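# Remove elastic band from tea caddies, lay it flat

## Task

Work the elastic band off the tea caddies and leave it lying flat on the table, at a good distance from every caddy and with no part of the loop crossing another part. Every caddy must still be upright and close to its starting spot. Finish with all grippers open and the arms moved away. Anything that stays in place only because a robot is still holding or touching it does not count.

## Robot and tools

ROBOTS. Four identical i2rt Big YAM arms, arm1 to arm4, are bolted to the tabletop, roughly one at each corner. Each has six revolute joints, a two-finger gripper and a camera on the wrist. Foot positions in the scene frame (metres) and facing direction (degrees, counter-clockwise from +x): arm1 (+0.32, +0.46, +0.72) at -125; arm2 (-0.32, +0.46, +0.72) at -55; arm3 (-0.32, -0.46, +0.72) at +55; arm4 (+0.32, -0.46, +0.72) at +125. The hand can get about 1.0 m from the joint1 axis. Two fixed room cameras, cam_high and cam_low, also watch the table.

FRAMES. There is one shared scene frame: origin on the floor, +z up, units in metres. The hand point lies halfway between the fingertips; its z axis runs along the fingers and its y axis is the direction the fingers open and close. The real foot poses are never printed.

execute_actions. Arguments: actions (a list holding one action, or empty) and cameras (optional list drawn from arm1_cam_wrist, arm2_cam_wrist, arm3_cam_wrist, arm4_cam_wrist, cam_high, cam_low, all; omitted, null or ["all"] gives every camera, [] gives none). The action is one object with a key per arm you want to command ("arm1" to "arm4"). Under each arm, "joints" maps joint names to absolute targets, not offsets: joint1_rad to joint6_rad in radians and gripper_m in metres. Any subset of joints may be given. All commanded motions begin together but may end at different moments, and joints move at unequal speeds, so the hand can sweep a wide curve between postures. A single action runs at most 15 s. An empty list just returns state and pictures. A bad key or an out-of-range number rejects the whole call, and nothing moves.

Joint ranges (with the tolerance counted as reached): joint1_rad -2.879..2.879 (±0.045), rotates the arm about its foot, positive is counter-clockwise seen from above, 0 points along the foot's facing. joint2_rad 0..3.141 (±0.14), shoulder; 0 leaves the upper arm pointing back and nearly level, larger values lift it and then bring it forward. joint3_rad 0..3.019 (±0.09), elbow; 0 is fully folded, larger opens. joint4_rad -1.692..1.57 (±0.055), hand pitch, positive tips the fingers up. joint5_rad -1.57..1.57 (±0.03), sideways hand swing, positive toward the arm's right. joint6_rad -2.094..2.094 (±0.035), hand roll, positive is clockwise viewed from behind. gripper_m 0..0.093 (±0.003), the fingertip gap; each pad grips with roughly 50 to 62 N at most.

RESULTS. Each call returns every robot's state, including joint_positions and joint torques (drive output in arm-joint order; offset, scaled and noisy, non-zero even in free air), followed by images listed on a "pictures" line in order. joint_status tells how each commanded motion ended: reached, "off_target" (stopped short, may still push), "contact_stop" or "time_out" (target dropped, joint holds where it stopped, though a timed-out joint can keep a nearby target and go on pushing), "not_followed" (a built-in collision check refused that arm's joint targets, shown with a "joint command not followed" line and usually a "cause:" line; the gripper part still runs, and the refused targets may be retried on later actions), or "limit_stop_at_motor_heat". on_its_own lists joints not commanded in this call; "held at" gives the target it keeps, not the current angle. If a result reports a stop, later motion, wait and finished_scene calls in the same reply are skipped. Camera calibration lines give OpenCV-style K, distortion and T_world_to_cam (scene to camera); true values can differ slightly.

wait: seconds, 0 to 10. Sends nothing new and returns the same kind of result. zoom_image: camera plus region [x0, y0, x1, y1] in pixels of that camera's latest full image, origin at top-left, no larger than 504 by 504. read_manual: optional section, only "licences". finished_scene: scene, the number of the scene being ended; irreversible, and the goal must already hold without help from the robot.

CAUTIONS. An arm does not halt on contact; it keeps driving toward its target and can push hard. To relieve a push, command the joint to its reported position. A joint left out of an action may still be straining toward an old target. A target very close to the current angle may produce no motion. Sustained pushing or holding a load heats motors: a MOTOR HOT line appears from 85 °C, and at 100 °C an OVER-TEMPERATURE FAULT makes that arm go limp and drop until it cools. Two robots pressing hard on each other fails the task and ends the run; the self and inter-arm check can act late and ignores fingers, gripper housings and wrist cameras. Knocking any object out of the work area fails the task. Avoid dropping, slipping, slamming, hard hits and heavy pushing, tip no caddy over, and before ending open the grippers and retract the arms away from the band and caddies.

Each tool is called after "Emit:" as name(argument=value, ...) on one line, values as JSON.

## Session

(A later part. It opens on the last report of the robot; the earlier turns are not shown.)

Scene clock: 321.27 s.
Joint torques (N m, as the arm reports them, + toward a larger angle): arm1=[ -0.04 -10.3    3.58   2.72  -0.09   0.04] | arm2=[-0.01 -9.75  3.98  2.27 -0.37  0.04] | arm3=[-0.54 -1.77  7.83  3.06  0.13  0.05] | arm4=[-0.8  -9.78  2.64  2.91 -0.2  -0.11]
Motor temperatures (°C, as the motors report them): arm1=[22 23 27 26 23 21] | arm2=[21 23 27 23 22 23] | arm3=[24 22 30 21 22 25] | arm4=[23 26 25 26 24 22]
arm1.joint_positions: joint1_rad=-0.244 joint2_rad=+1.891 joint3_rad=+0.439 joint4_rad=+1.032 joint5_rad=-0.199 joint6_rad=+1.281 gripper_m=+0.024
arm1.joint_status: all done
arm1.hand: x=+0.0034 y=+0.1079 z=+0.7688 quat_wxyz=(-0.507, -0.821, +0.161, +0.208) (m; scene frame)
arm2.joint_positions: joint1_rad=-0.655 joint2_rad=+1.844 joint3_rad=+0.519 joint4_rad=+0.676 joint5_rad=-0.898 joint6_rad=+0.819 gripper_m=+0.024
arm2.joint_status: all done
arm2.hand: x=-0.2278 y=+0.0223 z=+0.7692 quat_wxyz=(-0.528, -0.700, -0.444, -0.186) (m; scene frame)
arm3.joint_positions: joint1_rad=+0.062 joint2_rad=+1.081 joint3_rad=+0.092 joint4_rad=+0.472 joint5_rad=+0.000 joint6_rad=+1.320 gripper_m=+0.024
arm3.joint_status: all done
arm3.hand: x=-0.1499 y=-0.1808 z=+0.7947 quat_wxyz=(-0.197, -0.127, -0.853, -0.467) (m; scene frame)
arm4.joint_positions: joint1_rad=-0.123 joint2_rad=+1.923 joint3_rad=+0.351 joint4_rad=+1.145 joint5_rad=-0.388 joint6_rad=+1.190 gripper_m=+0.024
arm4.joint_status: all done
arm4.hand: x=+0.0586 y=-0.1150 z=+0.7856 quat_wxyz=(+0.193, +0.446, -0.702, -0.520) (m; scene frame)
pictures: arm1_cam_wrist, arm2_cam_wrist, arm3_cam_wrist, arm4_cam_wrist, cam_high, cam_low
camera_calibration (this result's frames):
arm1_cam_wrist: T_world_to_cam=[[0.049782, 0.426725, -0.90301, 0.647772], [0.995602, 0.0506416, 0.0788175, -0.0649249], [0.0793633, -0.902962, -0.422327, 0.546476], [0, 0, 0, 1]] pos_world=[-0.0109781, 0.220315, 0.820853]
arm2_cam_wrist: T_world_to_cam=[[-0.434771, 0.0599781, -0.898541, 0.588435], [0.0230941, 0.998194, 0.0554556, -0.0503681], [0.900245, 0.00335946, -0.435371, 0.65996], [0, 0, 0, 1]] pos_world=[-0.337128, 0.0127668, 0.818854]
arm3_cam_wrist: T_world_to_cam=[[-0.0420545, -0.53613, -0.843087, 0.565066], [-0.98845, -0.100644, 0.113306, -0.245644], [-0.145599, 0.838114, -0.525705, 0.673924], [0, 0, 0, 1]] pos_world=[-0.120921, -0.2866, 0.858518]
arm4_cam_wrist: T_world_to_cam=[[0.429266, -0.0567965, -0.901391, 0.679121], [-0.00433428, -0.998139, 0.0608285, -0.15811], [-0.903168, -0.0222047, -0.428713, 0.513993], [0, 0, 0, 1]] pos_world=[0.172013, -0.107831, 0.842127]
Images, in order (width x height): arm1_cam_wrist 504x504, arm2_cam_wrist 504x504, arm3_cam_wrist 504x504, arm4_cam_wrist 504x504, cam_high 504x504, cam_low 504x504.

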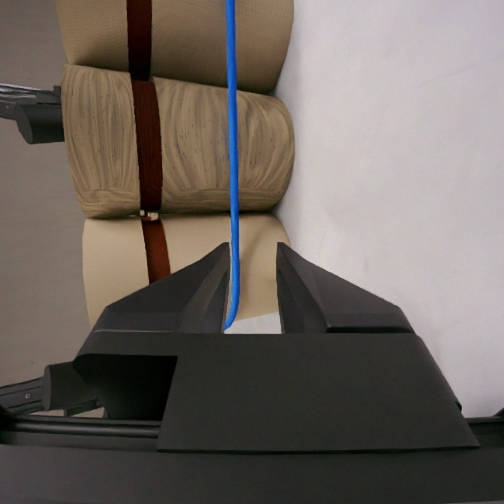

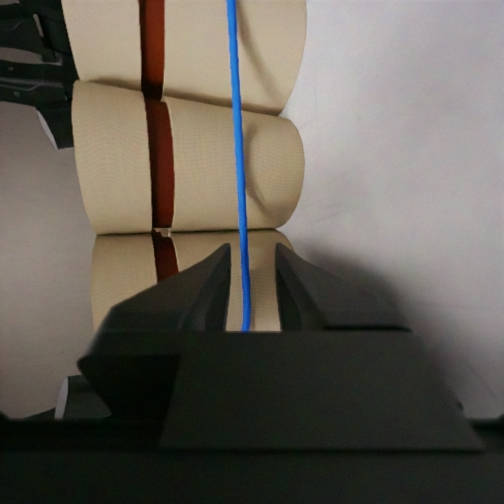

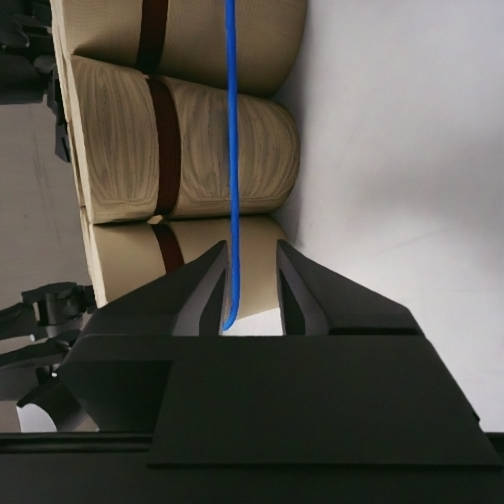

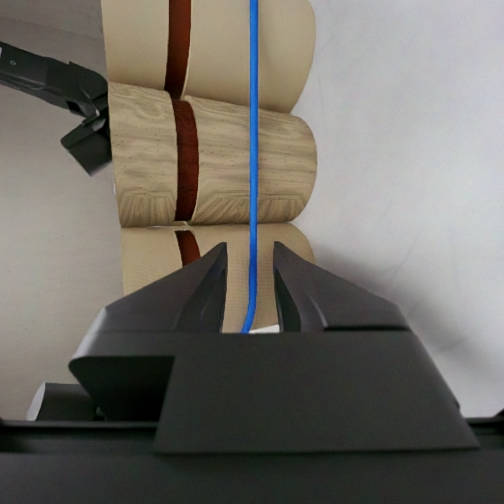

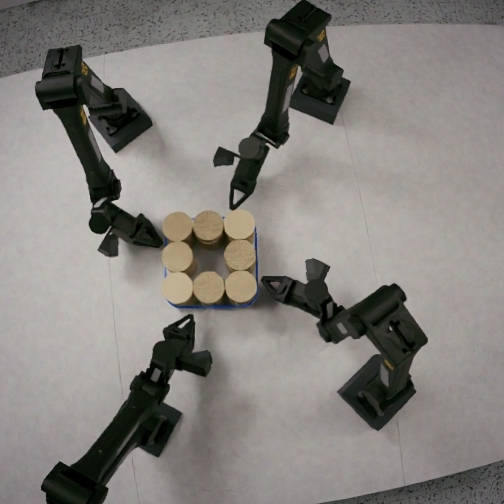

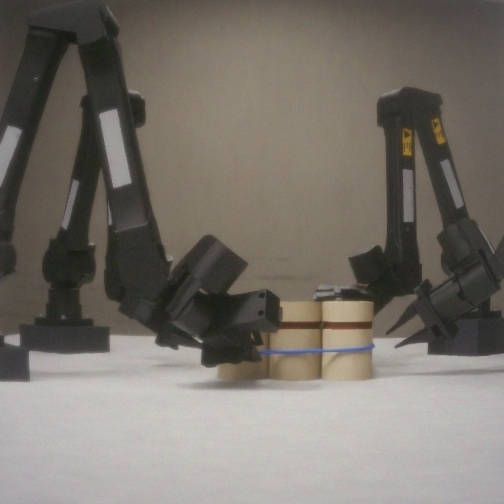

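Emit:
execute_actions(actions=[{"arm1":{"joints":{"joint1_rad":-0.232,"joint2_rad":1.919,"joint3_rad":0.506}},"arm2":{"joints":{"joint1_rad":-0.640,"joint2_rad":1.905,"joint3_rad":0.580}},"arm3":{"joints":{"joint1_rad":0.086,"joint2_rad":1.286,"joint3_rad":0.138,"joint4_rad":0.709}},"arm4":{"joints":{"joint1_rad":-0.105,"joint2_rad":1.963,"joint3_rad":0.402}}}])

Emit:
zoom_image(camera="cam_high", region=[195, 175, 265, 245])

Emit:
zoom_image(camera="cam_high", region=[125, 205, 195, 275])

Emit:
zoom_image(camera="cam_high", region=[160, 275, 230, 345])

Emit:
zoom_image(camera="cam_high", region=[225, 245, 295, 315])

Scene clock: 442.20 s.
Joint torques (N m, as the arm reports them, + toward a larger angle): arm1=[ 0.47 -9.84  3.68  2.69 -0.08  0.05] | arm2=[-0.02 -9.72  4.48  2.11 -0.3   0.03] | arm3=[ 2.09 -2.51  7.37  3.14  0.13  0.04] | arm4=[-0.27 -9.76  3.    2.89 -0.18 -0.1 ]
Motor temperatures (°C, as the motors report them): arm1=[22 24 27 26 23 21] | arm2=[21 24 27 23 22 23] | arm3=[24 22 31 21 22 25] | arm4=[23 27 24 26 24 22]
arm1.joint_positions: joint1_rad=-0.243 joint2_rad=+1.912 joint3_rad=+0.490 joint4_rad=+1.033 joint5_rad=-0.199 joint6_rad=+1.281 gripper_m=+0.024
arm1.joint_status: all done
arm1.hand: x=-0.0115 y=+0.0930 z=+0.7730 quat_wxyz=(-0.517, -0.813, +0.158, +0.215) (m; scene frame)
arm2.joint_positions: joint1_rad=-0.652 joint2_rad=+1.883 joint3_rad=+0.564 joint4_rad=+0.676 joint5_rad=-0.899 joint6_rad=+0.819 gripper_m=+0.024
arm2.joint_status: all done
arm2.hand: x=-0.2278 y=+0.0065 z=+0.7643 quat_wxyz=(-0.530, -0.697, -0.446, -0.185) (m; scene frame)
arm3.joint_positions: joint1_rad=+0.071 joint2_rad=+1.278 joint3_rad=+0.104 joint4_rad=+0.683 joint5_rad=+0.000 joint6_rad=+1.320 gripper_m=+0.024
arm3.joint_status: all done
arm3.hand: x=-0.1447 y=-0.1668 z=+0.7831 quat_wxyz=(-0.200, -0.122, -0.847, -0.478) (m; scene frame)
arm4.joint_positions: joint1_rad=-0.111 joint2_rad=+1.960 joint3_rad=+0.390 joint4_rad=+1.145 joint5_rad=-0.388 joint6_rad=+1.190 gripper_m=+0.024
arm4.joint_status: all done
arm4.hand: x=+0.0480 y=-0.1067 z=+0.7786 quat_wxyz=(+0.196, +0.450, -0.699, -0.520) (m; scene frame)
pictures: arm1_cam_wrist, arm2_cam_wrist, arm3_cam_wrist, arm4_cam_wrist, cam_high, cam_low
camera_calibration (this result's frames):
arm1_cam_wrist: T_world_to_cam=[[0.0298527, 0.40774, -0.91261, 0.66763], [0.997035, 0.0526406, 0.0561334, -0.0322142], [0.0709282, -0.91158, -0.404959, 0.523213], [0, 0, 0, 1]] pos_world=[-0.0249225, 0.206427, 0.822974]
arm2_cam_wrist: T_world_to_cam=[[-0.435366, 0.0525349, -0.89872, 0.585029], [0.0193621, 0.998611, 0.0489946, -0.030223], [0.900046, 0.00392945, -0.435778, 0.658122], [0, 0, 0, 1]] pos_world=[-0.337053, -0.00313943, 0.814053]
arm3_cam_wrist: T_world_to_cam=[[-0.0263651, -0.51787, -0.855053, 0.577701], [-0.988954, -0.111291, 0.0978982, -0.227616], [-0.145858, 0.848189, -0.509215, 0.645617], [0, 0, 0, 1]] pos_world=[-0.115702, -0.273764, 0.845006]
arm4_cam_wrist: T_world_to_cam=[[0.428918, -0.0497668, -0.901971, 0.679121], [0.0079201, -0.998236, 0.0588445, -0.148465], [-0.903308, -0.0323832, -0.427768, 0.49976], [0, 0, 0, 1]] pos_world=[0.161326, -0.098222, 0.835065]
Images, in order (width x height): arm1_cam_wrist 504x504, arm2_cam_wrist 504x504, arm3_cam_wrist 504x504, arm4_cam_wrist 504x504, cam_high 504x504, cam_low 504x504.

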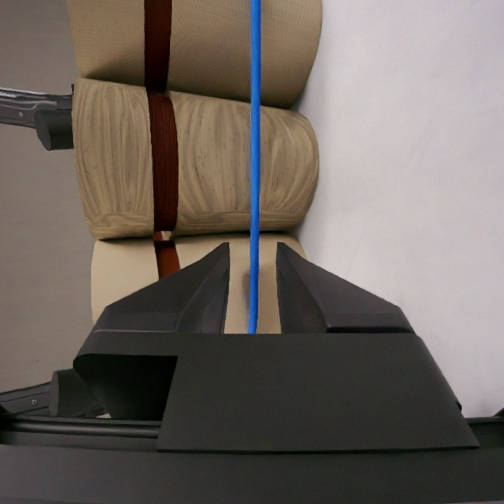

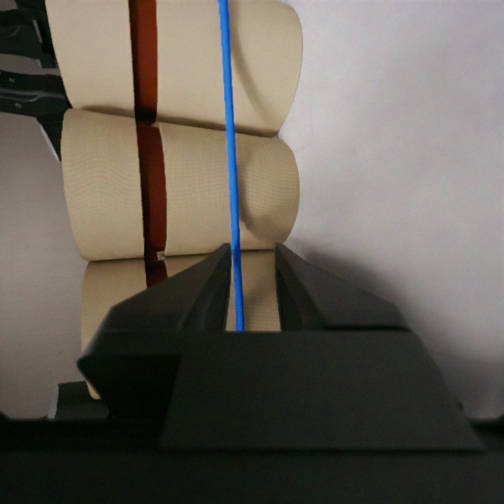

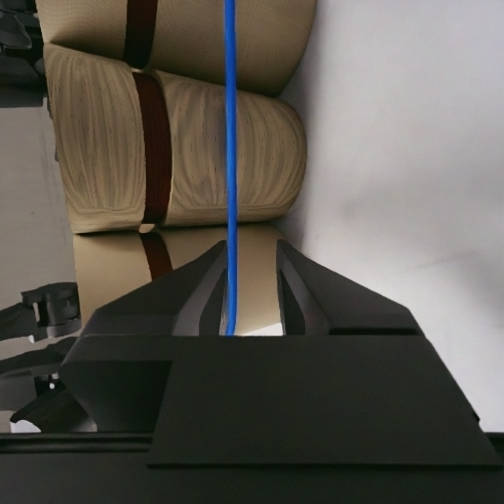

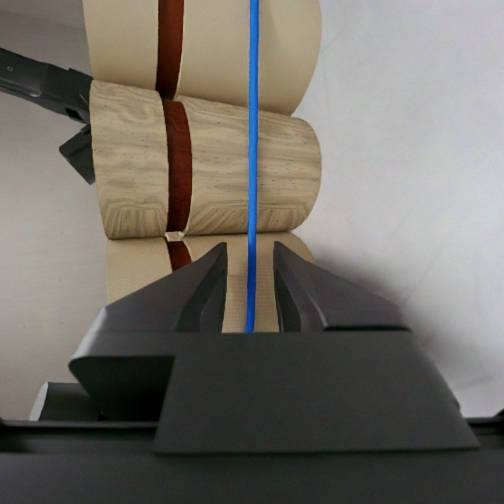

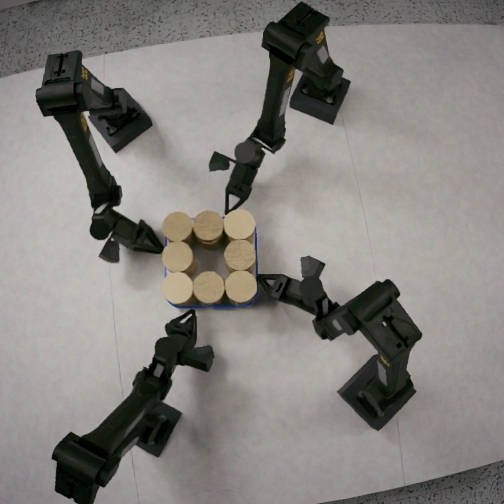

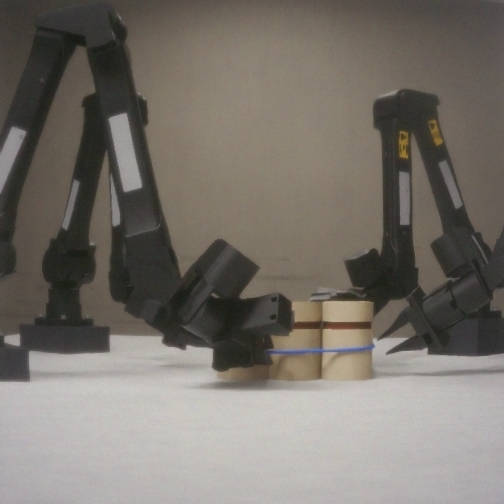

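Region (195, 175, 265, 245) of cam_high's 504x504 image, scaled by 7.200, with more detail than that image has.

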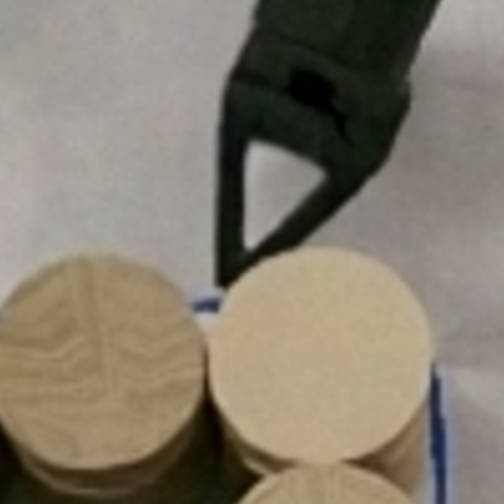

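Region (125, 205, 195, 275) of cam_high's 504x504 image, scaled by 7.200, with more detail than that image has.

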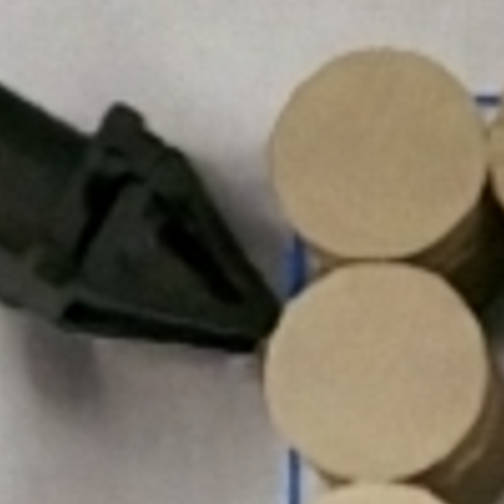

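Region (160, 275, 230, 345) of cam_high's 504x504 image, scaled by 7.200, with more detail than that image has.

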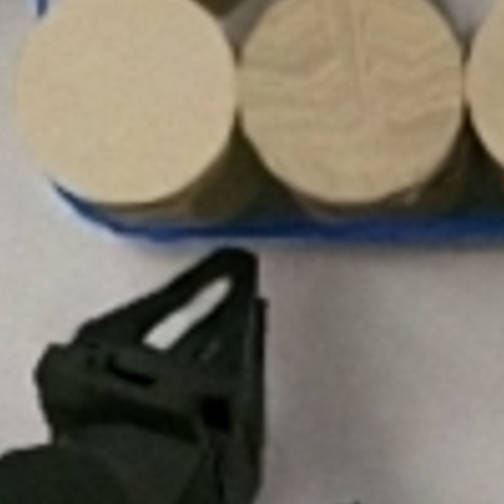

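Region (225, 245, 295, 315) of cam_high's 504x504 image, scaled by 7.200, with more detail than that image has.

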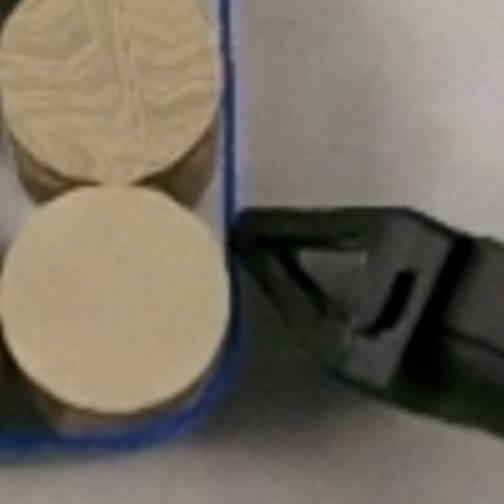

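Emit:
execute_actions(actions=[{"arm1":{"joints":{"joint1_rad":-0.228,"joint2_rad":1.941,"joint3_rad":0.527}},"arm2":{"joints":{"joint1_rad":-0.620}},"arm3":{"joints":{"joint1_rad":0.090,"joint2_rad":1.306,"joint3_rad":0.168}},"arm4":{"joints":{"joint1_rad":-0.099,"joint2_rad":1.988,"joint3_rad":0.426}}}])

Emit:
zoom_image(camera="cam_high", region=[140, 185, 290, 335])

Scene clock: 495.07 s.
Joint torques (N m, as the arm reports them, + toward a larger angle): arm1=[  0.35 -10.13   4.05   2.69  -0.08   0.05] | arm2=[  0.59 -10.22   4.61   2.28  -0.3   -0.02] | arm3=[ 1.98 -2.54  7.05  3.02  0.11  0.08] | arm4=[-0.01 -9.64  3.21  2.97 -0.18 -0.16]
Motor temperatures (°C, as the motors report them): arm1=[22 24 27 26 23 21] | arm2=[21 24 27 23 22 23] | arm3=[24 22 31 21 22 25] | arm4=[23 27 24 26 24 22]
arm1.joint_positions: joint1_rad=-0.238 joint2_rad=+1.935 joint3_rad=+0.505 joint4_rad=+1.033 joint5_rad=-0.199 joint6_rad=+1.281 gripper_m=+0.024
arm1.joint_status: all done
arm1.hand: x=-0.0125 y=+0.0885 z=+0.7663 quat_wxyz=(-0.515, -0.816, +0.156, +0.212) (m; scene frame)
arm2.joint_positions: joint1_rad=-0.628 joint2_rad=+1.883 joint3_rad=+0.564 joint4_rad=+0.676 joint5_rad=-0.899 joint6_rad=+0.819 gripper_m=+0.024
arm2.joint_status: all done
arm2.hand: x=-0.2170 y=+0.0088 z=+0.7642 quat_wxyz=(-0.527, -0.692, -0.455, -0.192) (m; scene frame)
arm3.joint_positions: joint1_rad=+0.074 joint2_rad=+1.289 joint3_rad=+0.140 joint4_rad=+0.685 joint5_rad=+0.000 joint6_rad=+1.321 gripper_m=+0.024
arm3.joint_status: all done
arm3.hand: x=-0.1375 y=-0.1525 z=+0.7934 quat_wxyz=(-0.203, -0.120, -0.840, -0.489) (m; scene frame)
arm4.joint_positions: joint1_rad=-0.106 joint2_rad=+1.983 joint3_rad=+0.412 joint4_rad=+1.145 joint5_rad=-0.388 joint6_rad=+1.190 gripper_m=+0.024
arm4.joint_status: all done
arm4.hand: x=+0.0431 y=-0.1021 z=+0.7735 quat_wxyz=(+0.197, +0.452, -0.698, -0.519) (m; scene frame)
pictures: arm1_cam_wrist, arm2_cam_wrist, arm3_cam_wrist, arm4_cam_wrist, cam_high, cam_low
camera_calibration (this result's frames):
arm1_cam_wrist: T_world_to_cam=[[0.0330213, 0.412961, -0.91015, 0.660988], [0.996421, 0.0573011, 0.0621505, -0.0356693], [0.0778184, -0.908944, -0.409591, 0.51992], [0, 0, 0, 1]] pos_world=[-0.0267444, 0.20166, 0.816769]
arm2_cam_wrist: T_world_to_cam=[[-0.436727, 0.042144, -0.898607, 0.589286], [-0.00462705, 0.998784, 0.049091, -0.0380529], [0.899582, 0.0255972, -0.436, 0.648177], [0, 0, 0, 1]] pos_world=[-0.325908, -0.00341983, 0.81401]
arm3_cam_wrist: T_world_to_cam=[[-0.0133636, -0.498028, -0.867058, 0.608378], [-0.989824, -0.116265, 0.0820371, -0.208158], [-0.141665, 0.859332, -0.491406, 0.627889], [0, 0, 0, 1]] pos_world=[-0.108959, -0.260777, 0.853124]
arm4_cam_wrist: T_world_to_cam=[[0.42982, -0.0490071, -0.901584, 0.676538], [0.0124429, -0.99811, 0.060186, -0.144819], [-0.902829, -0.0370875, -0.428397, 0.493282], [0, 0, 0, 1]] pos_world=[0.156362, -0.0930958, 0.829992]
Images, in order (width x height): arm1_cam_wrist 504x504, arm2_cam_wrist 504x504, arm3_cam_wrist 504x504, arm4_cam_wrist 504x504, cam_high 504x504, cam_low 504x504.

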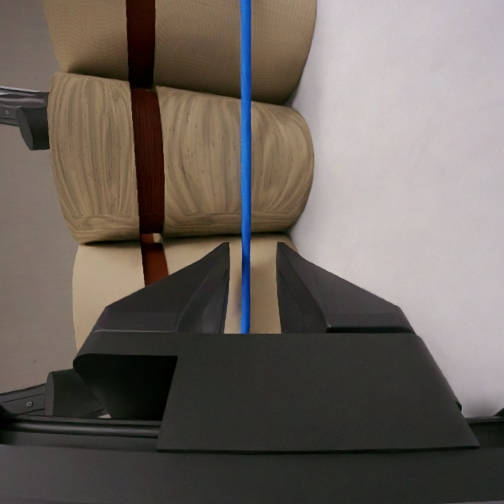

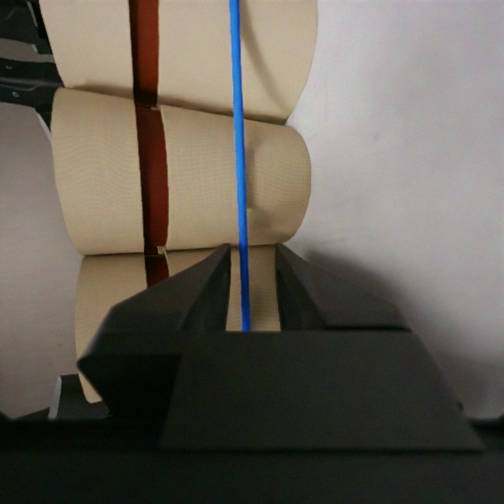

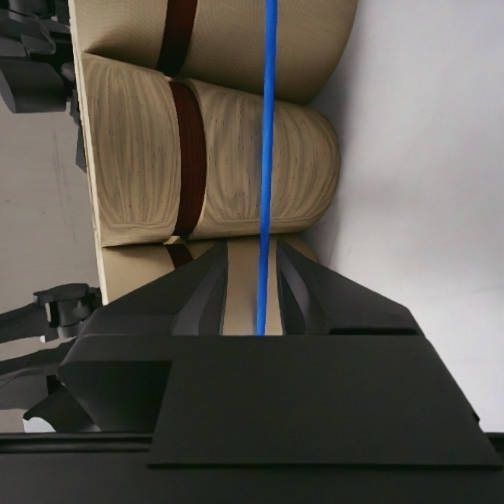

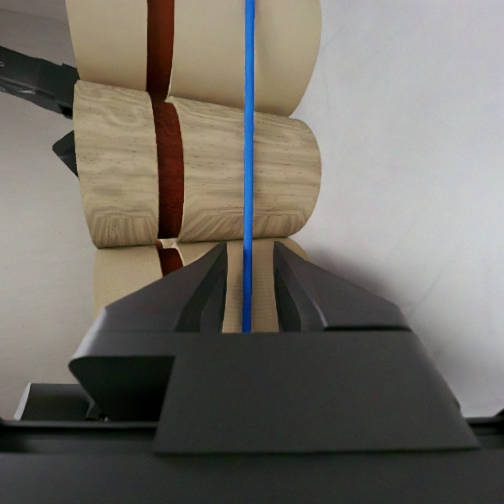

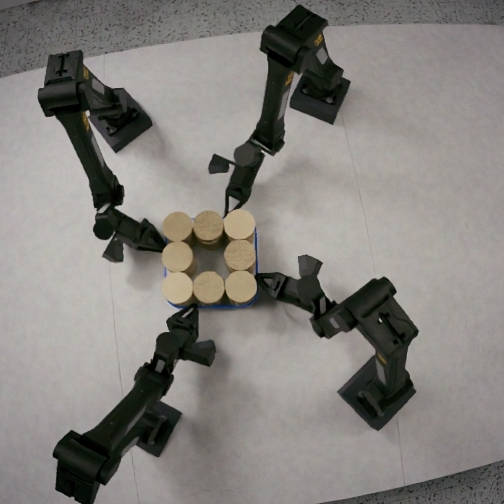

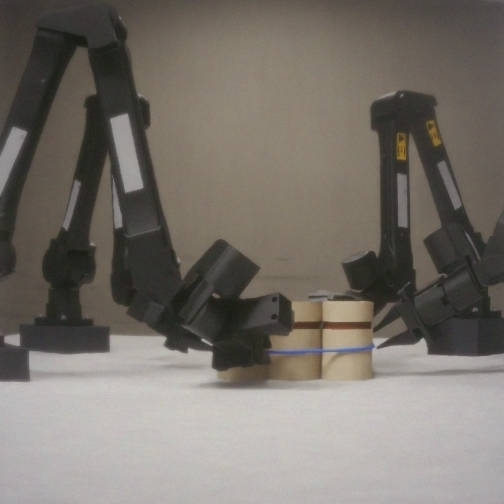

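Region (140, 185, 290, 335) of cam_high's 504x504 image, scaled by 3.360, with more detail than that image has.

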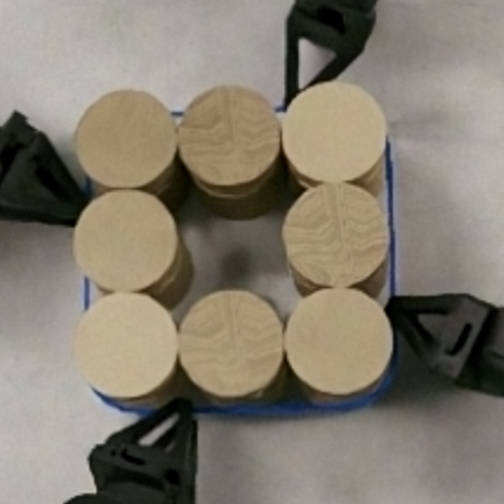

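Emit:
execute_actions(actions=[{"arm1":{"joints":{"joint2_rad":1.962,"joint3_rad":0.551}},"arm2":{"joints":{"joint1_rad":-0.601}},"arm3":{"joints":{"joint1_rad":0.095,"joint2_rad":1.338}},"arm4":{"joints":{"joint1_rad":-0.092,"joint2_rad":2.013,"joint3_rad":0.452}}}])

Emit:
zoom_image(camera="cam_high", region=[140, 185, 290, 335])

Scene clock: 514.80 s.
Joint torques (N m, as the arm reports them, + toward a larger angle): arm1=[  0.41 -10.29   3.99   2.69  -0.09   0.04] | arm2=[ -0.02 -10.1    4.7    2.14  -0.3   -0.01] | arm3=[ 2.05 -3.62  6.63  3.05  0.13  0.05] | arm4=[ -0.2  -10.33   3.25   2.87  -0.15  -0.13]
Motor temperatures (°C, as the motors report them): arm1=[22 24 27 26 23 21] | arm2=[21 24 27 23 22 23] | arm3=[24 22 31 21 22 25] | arm4=[23 27 24 26 24 22]
arm1.joint_positions: joint1_rad=-0.238 joint2_rad=+1.955 joint3_rad=+0.531 joint4_rad=+1.033 joint5_rad=-0.199 joint6_rad=+1.281 gripper_m=+0.024
arm1.joint_status: all done
arm1.hand: x=-0.0191 y=+0.0821 z=+0.7639 quat_wxyz=(-0.517, -0.814, +0.156, +0.213) (m; scene frame)
arm2.joint_positions: joint1_rad=-0.610 joint2_rad=+1.883 joint3_rad=+0.564 joint4_rad=+0.676 joint5_rad=-0.899 joint6_rad=+0.819 gripper_m=+0.024
arm2.joint_status: all done
arm2.hand: x=-0.2089 y=+0.0108 z=+0.7642 quat_wxyz=(-0.526, -0.688, -0.461, -0.196) (m; scene frame)
arm3.joint_positions: joint1_rad=+0.079 joint2_rad=+1.324 joint3_rad=+0.140 joint4_rad=+0.685 joint5_rad=+0.000 joint6_rad=+1.321 gripper_m=+0.024
arm3.joint_status: all done
arm3.hand: x=-0.1406 y=-0.1539 z=+0.7816 quat_wxyz=(-0.196, -0.119, -0.849, -0.476) (m; scene frame)
arm4.joint_positions: joint1_rad=-0.098 joint2_rad=+2.008 joint3_rad=+0.439 joint4_rad=+1.145 joint5_rad=-0.388 joint6_rad=+1.190 gripper_m=+0.024
arm4.joint_status: all done
arm4.hand: x=+0.0358 y=-0.0967 z=+0.7682 quat_wxyz=(+0.199, +0.455, -0.696, -0.519) (m; scene frame)
pictures: arm1_cam_wrist, arm2_cam_wrist, arm3_cam_wrist, arm4_cam_wrist, cam_high, cam_low
camera_calibration (this result's frames):
arm1_cam_wrist: T_world_to_cam=[[0.0293043, 0.409319, -0.911921, 0.663236], [0.996668, 0.0575078, 0.0578403, -0.025325], [0.0761177, -0.910577, -0.40627, 0.511158], [0, 0, 0, 1]] pos_world=[-0.0331033, 0.19543, 0.813952]
arm2_cam_wrist: T_world_to_cam=[[-0.437579, 0.0343723, -0.898523, 0.592524], [-0.0225226, 0.998537, 0.0491668, -0.0437241], [0.898898, 0.0417515, -0.436165, 0.640654], [0, 0, 0, 1]] pos_world=[-0.317591, -0.00345455, 0.813976]
arm3_cam_wrist: T_world_to_cam=[[-0.0257328, -0.524157, -0.851233, 0.579317], [-0.987514, -0.119056, 0.103163, -0.22708], [-0.155418, 0.843259, -0.514548, 0.636508], [0, 0, 0, 1]] pos_world=[-0.110412, -0.260123, 0.844074]
arm4_cam_wrist: T_world_to_cam=[[0.429511, -0.0443802, -0.901971, 0.675938], [0.0204856, -0.998056, 0.0588631, -0.13827], [-0.902829, -0.0437598, -0.427767, 0.483542], [0, 0, 0, 1]] pos_world=[0.149066, -0.0868429, 0.824659]
Images, in order (width x height): arm1_cam_wrist 504x504, arm2_cam_wrist 504x504, arm3_cam_wrist 504x504, arm4_cam_wrist 504x504, cam_high 504x504, cam_low 504x504.

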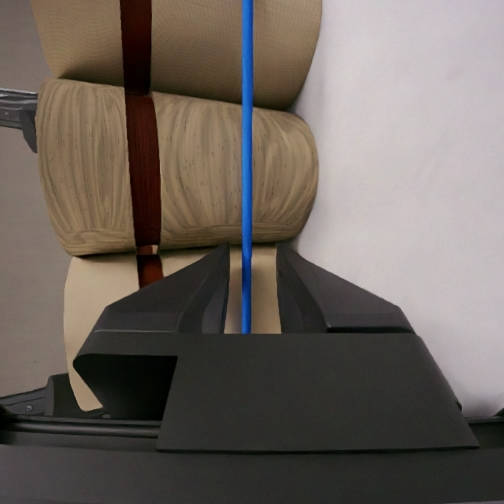

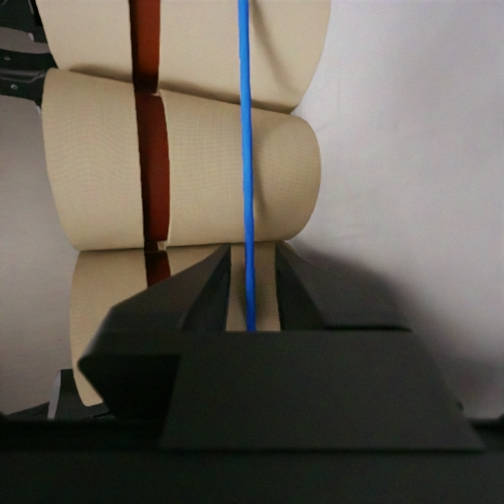

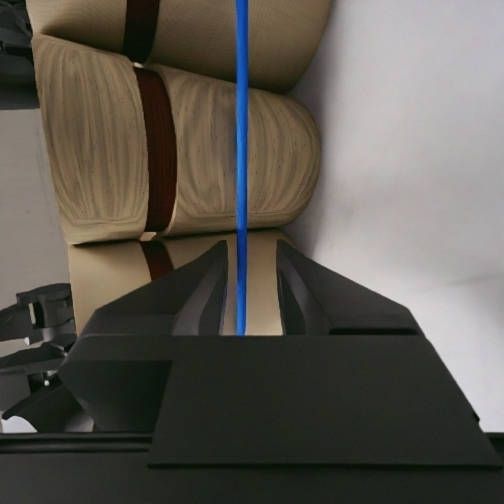

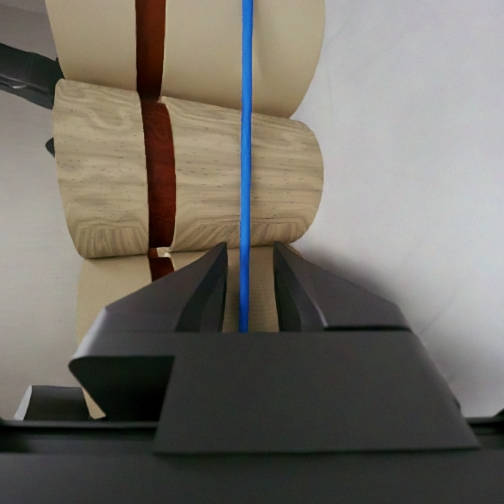

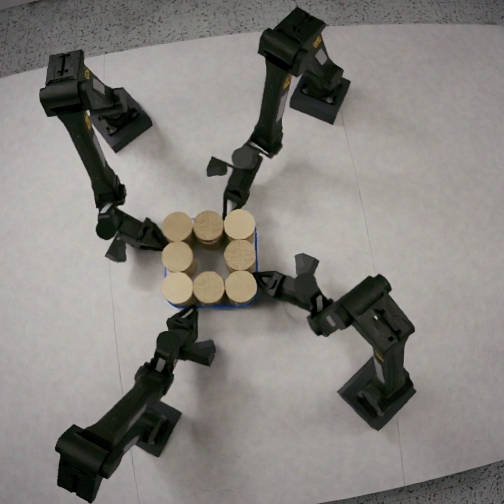

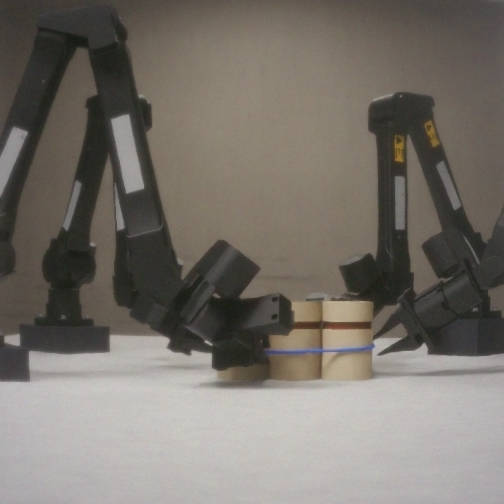

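Region (140, 185, 290, 335) of cam_high's 504x504 image, scaled by 3.360, with more detail than that image has.

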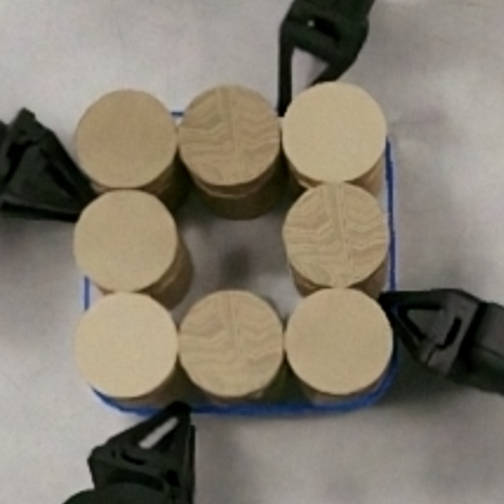

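Emit:
execute_actions(actions=[{"arm1":{"joints":{"gripper_m":0.002}},"arm2":{"joints":{"gripper_m":0.002}},"arm3":{"joints":{"joint2_rad":1.366,"joint3_rad":0.195}},"arm4":{"joints":{"gripper_m":0.002}}}])

Emit:
zoom_image(camera="cam_high", region=[140, 185, 290, 335])

Scene clock: 526.80 s.
Joint torques (N m, as the arm reports them, + toward a larger angle): arm1=[  0.42 -10.37   3.97   2.7   -0.09   0.04] | arm2=[ 0.43 -9.96  4.62  2.18 -0.26  0.  ] | arm3=[ 1.91 -3.28  6.88  3.09  0.13  0.06] | arm4=[ -0.24 -10.47   3.28   2.98  -0.16  -0.15]
Motor temperatures (°C, as the motors report them): arm1=[22 24 27 26 23 21] | arm2=[21 24 27 23 22 23] | arm3=[24 22 30 21 22 25] | arm4=[23 27 24 26 24 22]
arm1.joint_positions: joint1_rad=-0.238 joint2_rad=+1.955 joint3_rad=+0.531 joint4_rad=+1.033 joint5_rad=-0.199 joint6_rad=+1.281 gripper_m=+0.003
arm1.joint_status: all done
arm1.hand: x=-0.0191 y=+0.0821 z=+0.7639 quat_wxyz=(-0.517, -0.814, +0.156, +0.213) (m; scene frame)
arm2.joint_positions: joint1_rad=-0.610 joint2_rad=+1.883 joint3_rad=+0.564 joint4_rad=+0.676 joint5_rad=-0.899 joint6_rad=+0.819 gripper_m=+0.003
arm2.joint_status: all done
arm2.hand: x=-0.2089 y=+0.0108 z=+0.7642 quat_wxyz=(-0.526, -0.688, -0.461, -0.196) (m; scene frame)
arm3.joint_positions: joint1_rad=+0.079 joint2_rad=+1.351 joint3_rad=+0.166 joint4_rad=+0.685 joint5_rad=+0.000 joint6_rad=+1.321 gripper_m=+0.024
arm3.joint_status: all done
arm3.hand: x=-0.1356 y=-0.1453 z=+0.7821 quat_wxyz=(-0.196, -0.119, -0.849, -0.475) (m; scene frame)
arm4.joint_positions: joint1_rad=-0.098 joint2_rad=+2.008 joint3_rad=+0.439 joint4_rad=+1.145 joint5_rad=-0.388 joint6_rad=+1.190 gripper_m=+0.003
arm4.joint_status: all done
arm4.hand: x=+0.0358 y=-0.0967 z=+0.7682 quat_wxyz=(+0.199, +0.455, -0.696, -0.519) (m; scene frame)
pictures: arm1_cam_wrist, arm2_cam_wrist, arm3_cam_wrist, arm4_cam_wrist, cam_high, cam_low
camera_calibration (this result's frames):
arm1_cam_wrist: T_world_to_cam=[[0.0293043, 0.409319, -0.911921, 0.663236], [0.996668, 0.0575078, 0.0578403, -0.025325], [0.0761177, -0.910577, -0.40627, 0.511158], [0, 0, 0, 1]] pos_world=[-0.0331033, 0.19543, 0.813952]
arm2_cam_wrist: T_world_to_cam=[[-0.437579, 0.0343723, -0.898523, 0.592524], [-0.0225226, 0.998537, 0.0491668, -0.0437241], [0.898898, 0.0417515, -0.436165, 0.640654], [0, 0, 0, 1]] pos_world=[-0.317591, -0.00345455, 0.813976]
arm3_cam_wrist: T_world_to_cam=[[-0.025897, -0.524437, -0.851055, 0.584174], [-0.987494, -0.119021, 0.103392, -0.221337], [-0.155517, 0.843089, -0.514796, 0.63048], [0, 0, 0, 1]] pos_world=[-0.105391, -0.251532, 0.844618]
arm4_cam_wrist: T_world_to_cam=[[0.429511, -0.0443802, -0.901971, 0.675938], [0.0204856, -0.998056, 0.0588631, -0.13827], [-0.902829, -0.0437598, -0.427767, 0.483542], [0, 0, 0, 1]] pos_world=[0.149066, -0.0868429, 0.824659]
Images, in order (width x height): arm1_cam_wrist 504x504, arm2_cam_wrist 504x504, arm3_cam_wrist 504x504, arm4_cam_wrist 504x504, cam_high 504x504, cam_low 504x504.

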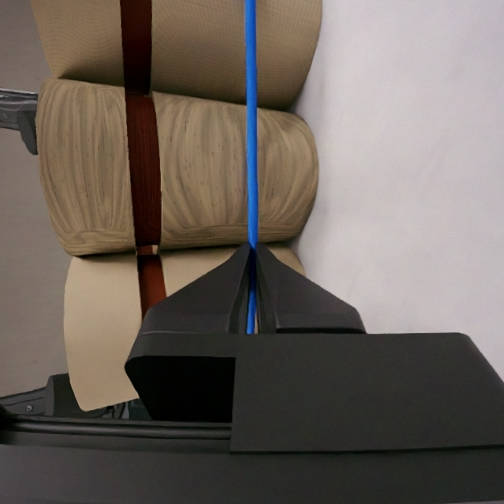

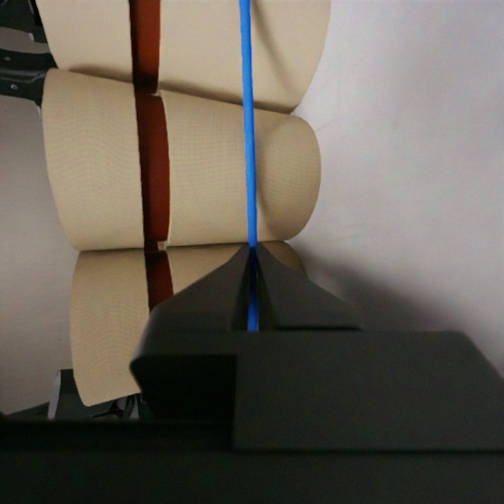

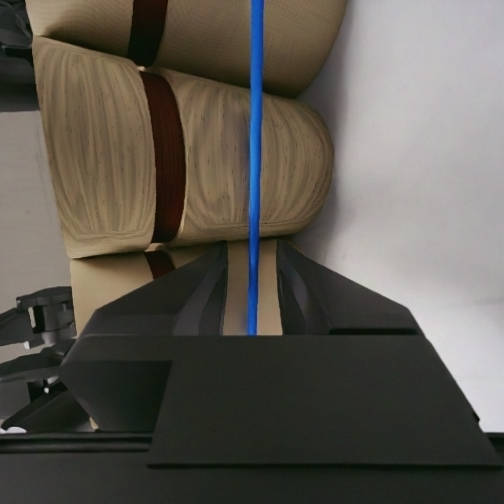

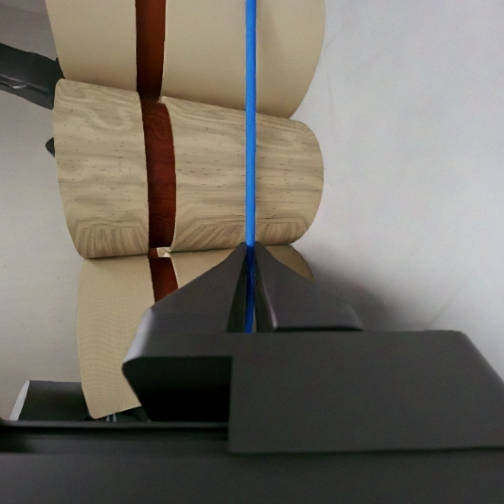

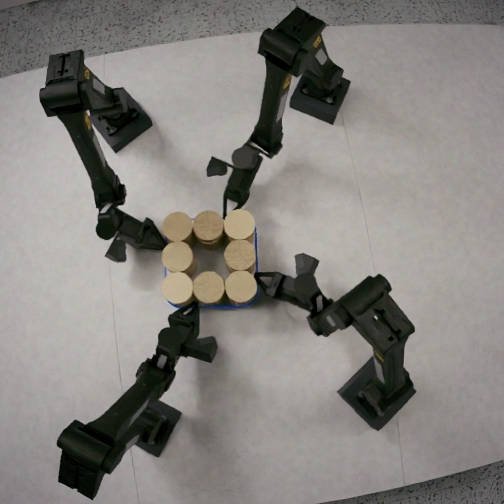

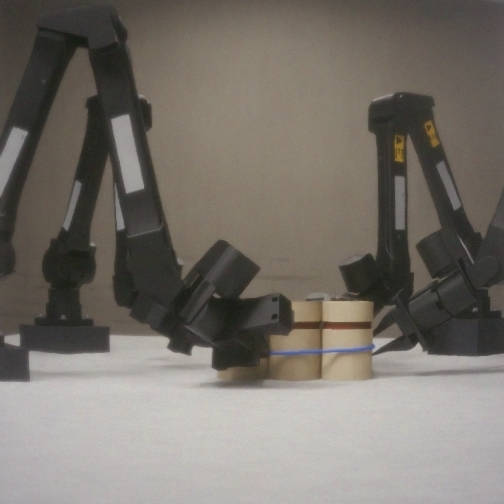

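Region (140, 185, 290, 335) of cam_high's 504x504 image, scaled by 3.360, with more detail than that image has.

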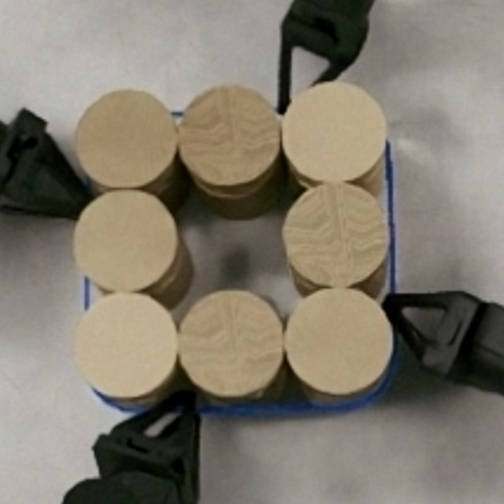

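Emit:
zoom_image(camera="arm1_cam_wrist", region=[212, 210, 292, 290])

Emit:
zoom_image(camera="arm2_cam_wrist", region=[212, 210, 292, 290])

Emit:
zoom_image(camera="arm4_cam_wrist", region=[212, 210, 292, 290])

Emit:
zoom_image(camera="cam_high", region=[235, 250, 285, 300])

Emit:
zoom_image(camera="cam_high", region=[170, 285, 220, 335])

Region (212, 210, 292, 290) of arm1_cam_wrist's 504x504 image, scaled by 6.300, with more detail than that image has.

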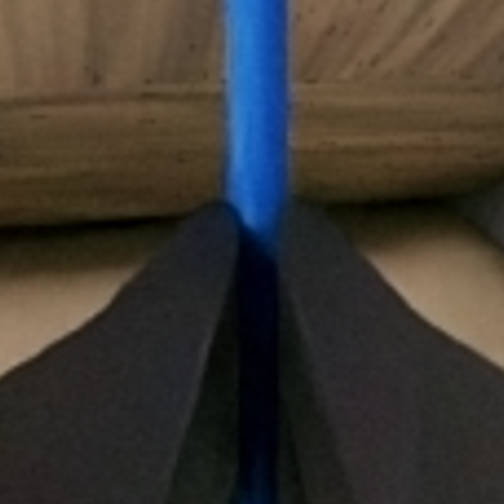

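Region (212, 210, 292, 290) of arm2_cam_wrist's 504x504 image, scaled by 6.300, with more detail than that image has.

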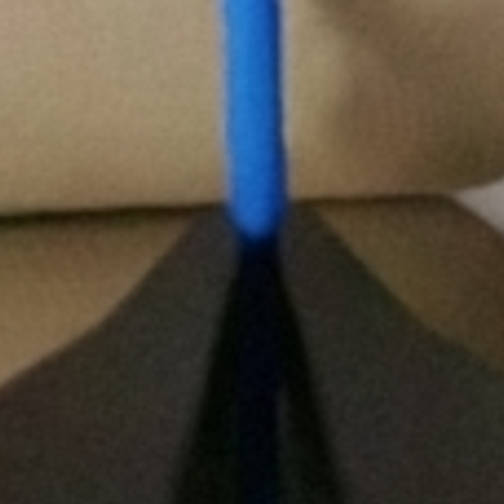

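Region (212, 210, 292, 290) of arm4_cam_wrist's 504x504 image, scaled by 6.300, with more detail than that image has.

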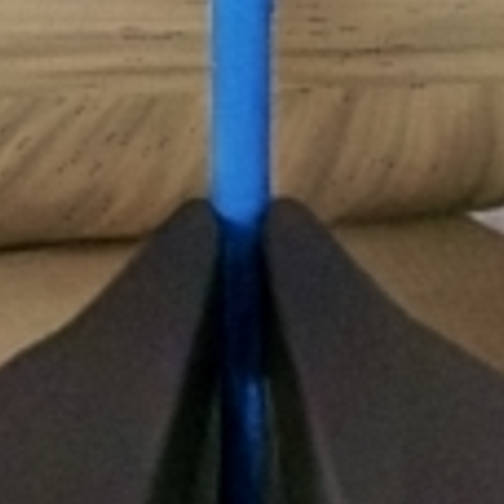

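Region (235, 250, 285, 300) of cam_high's 504x504 image, scaled by 10.080, with more detail than that image has.

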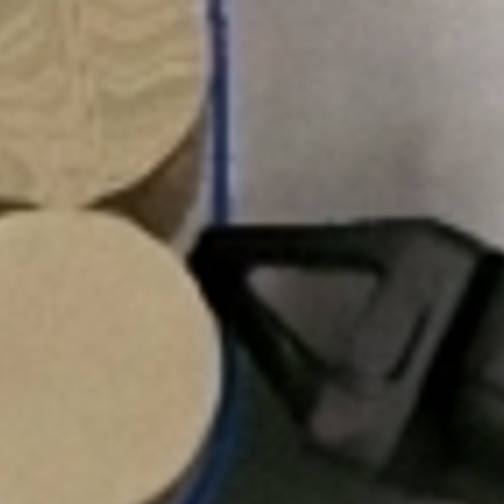

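Region (170, 285, 220, 335) of cam_high's 504x504 image, scaled by 10.080, with more detail than that image has.

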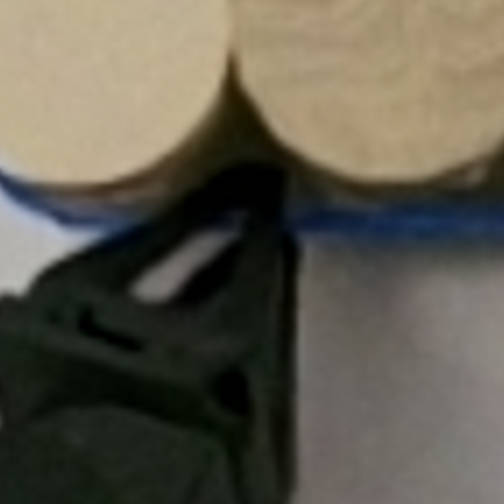

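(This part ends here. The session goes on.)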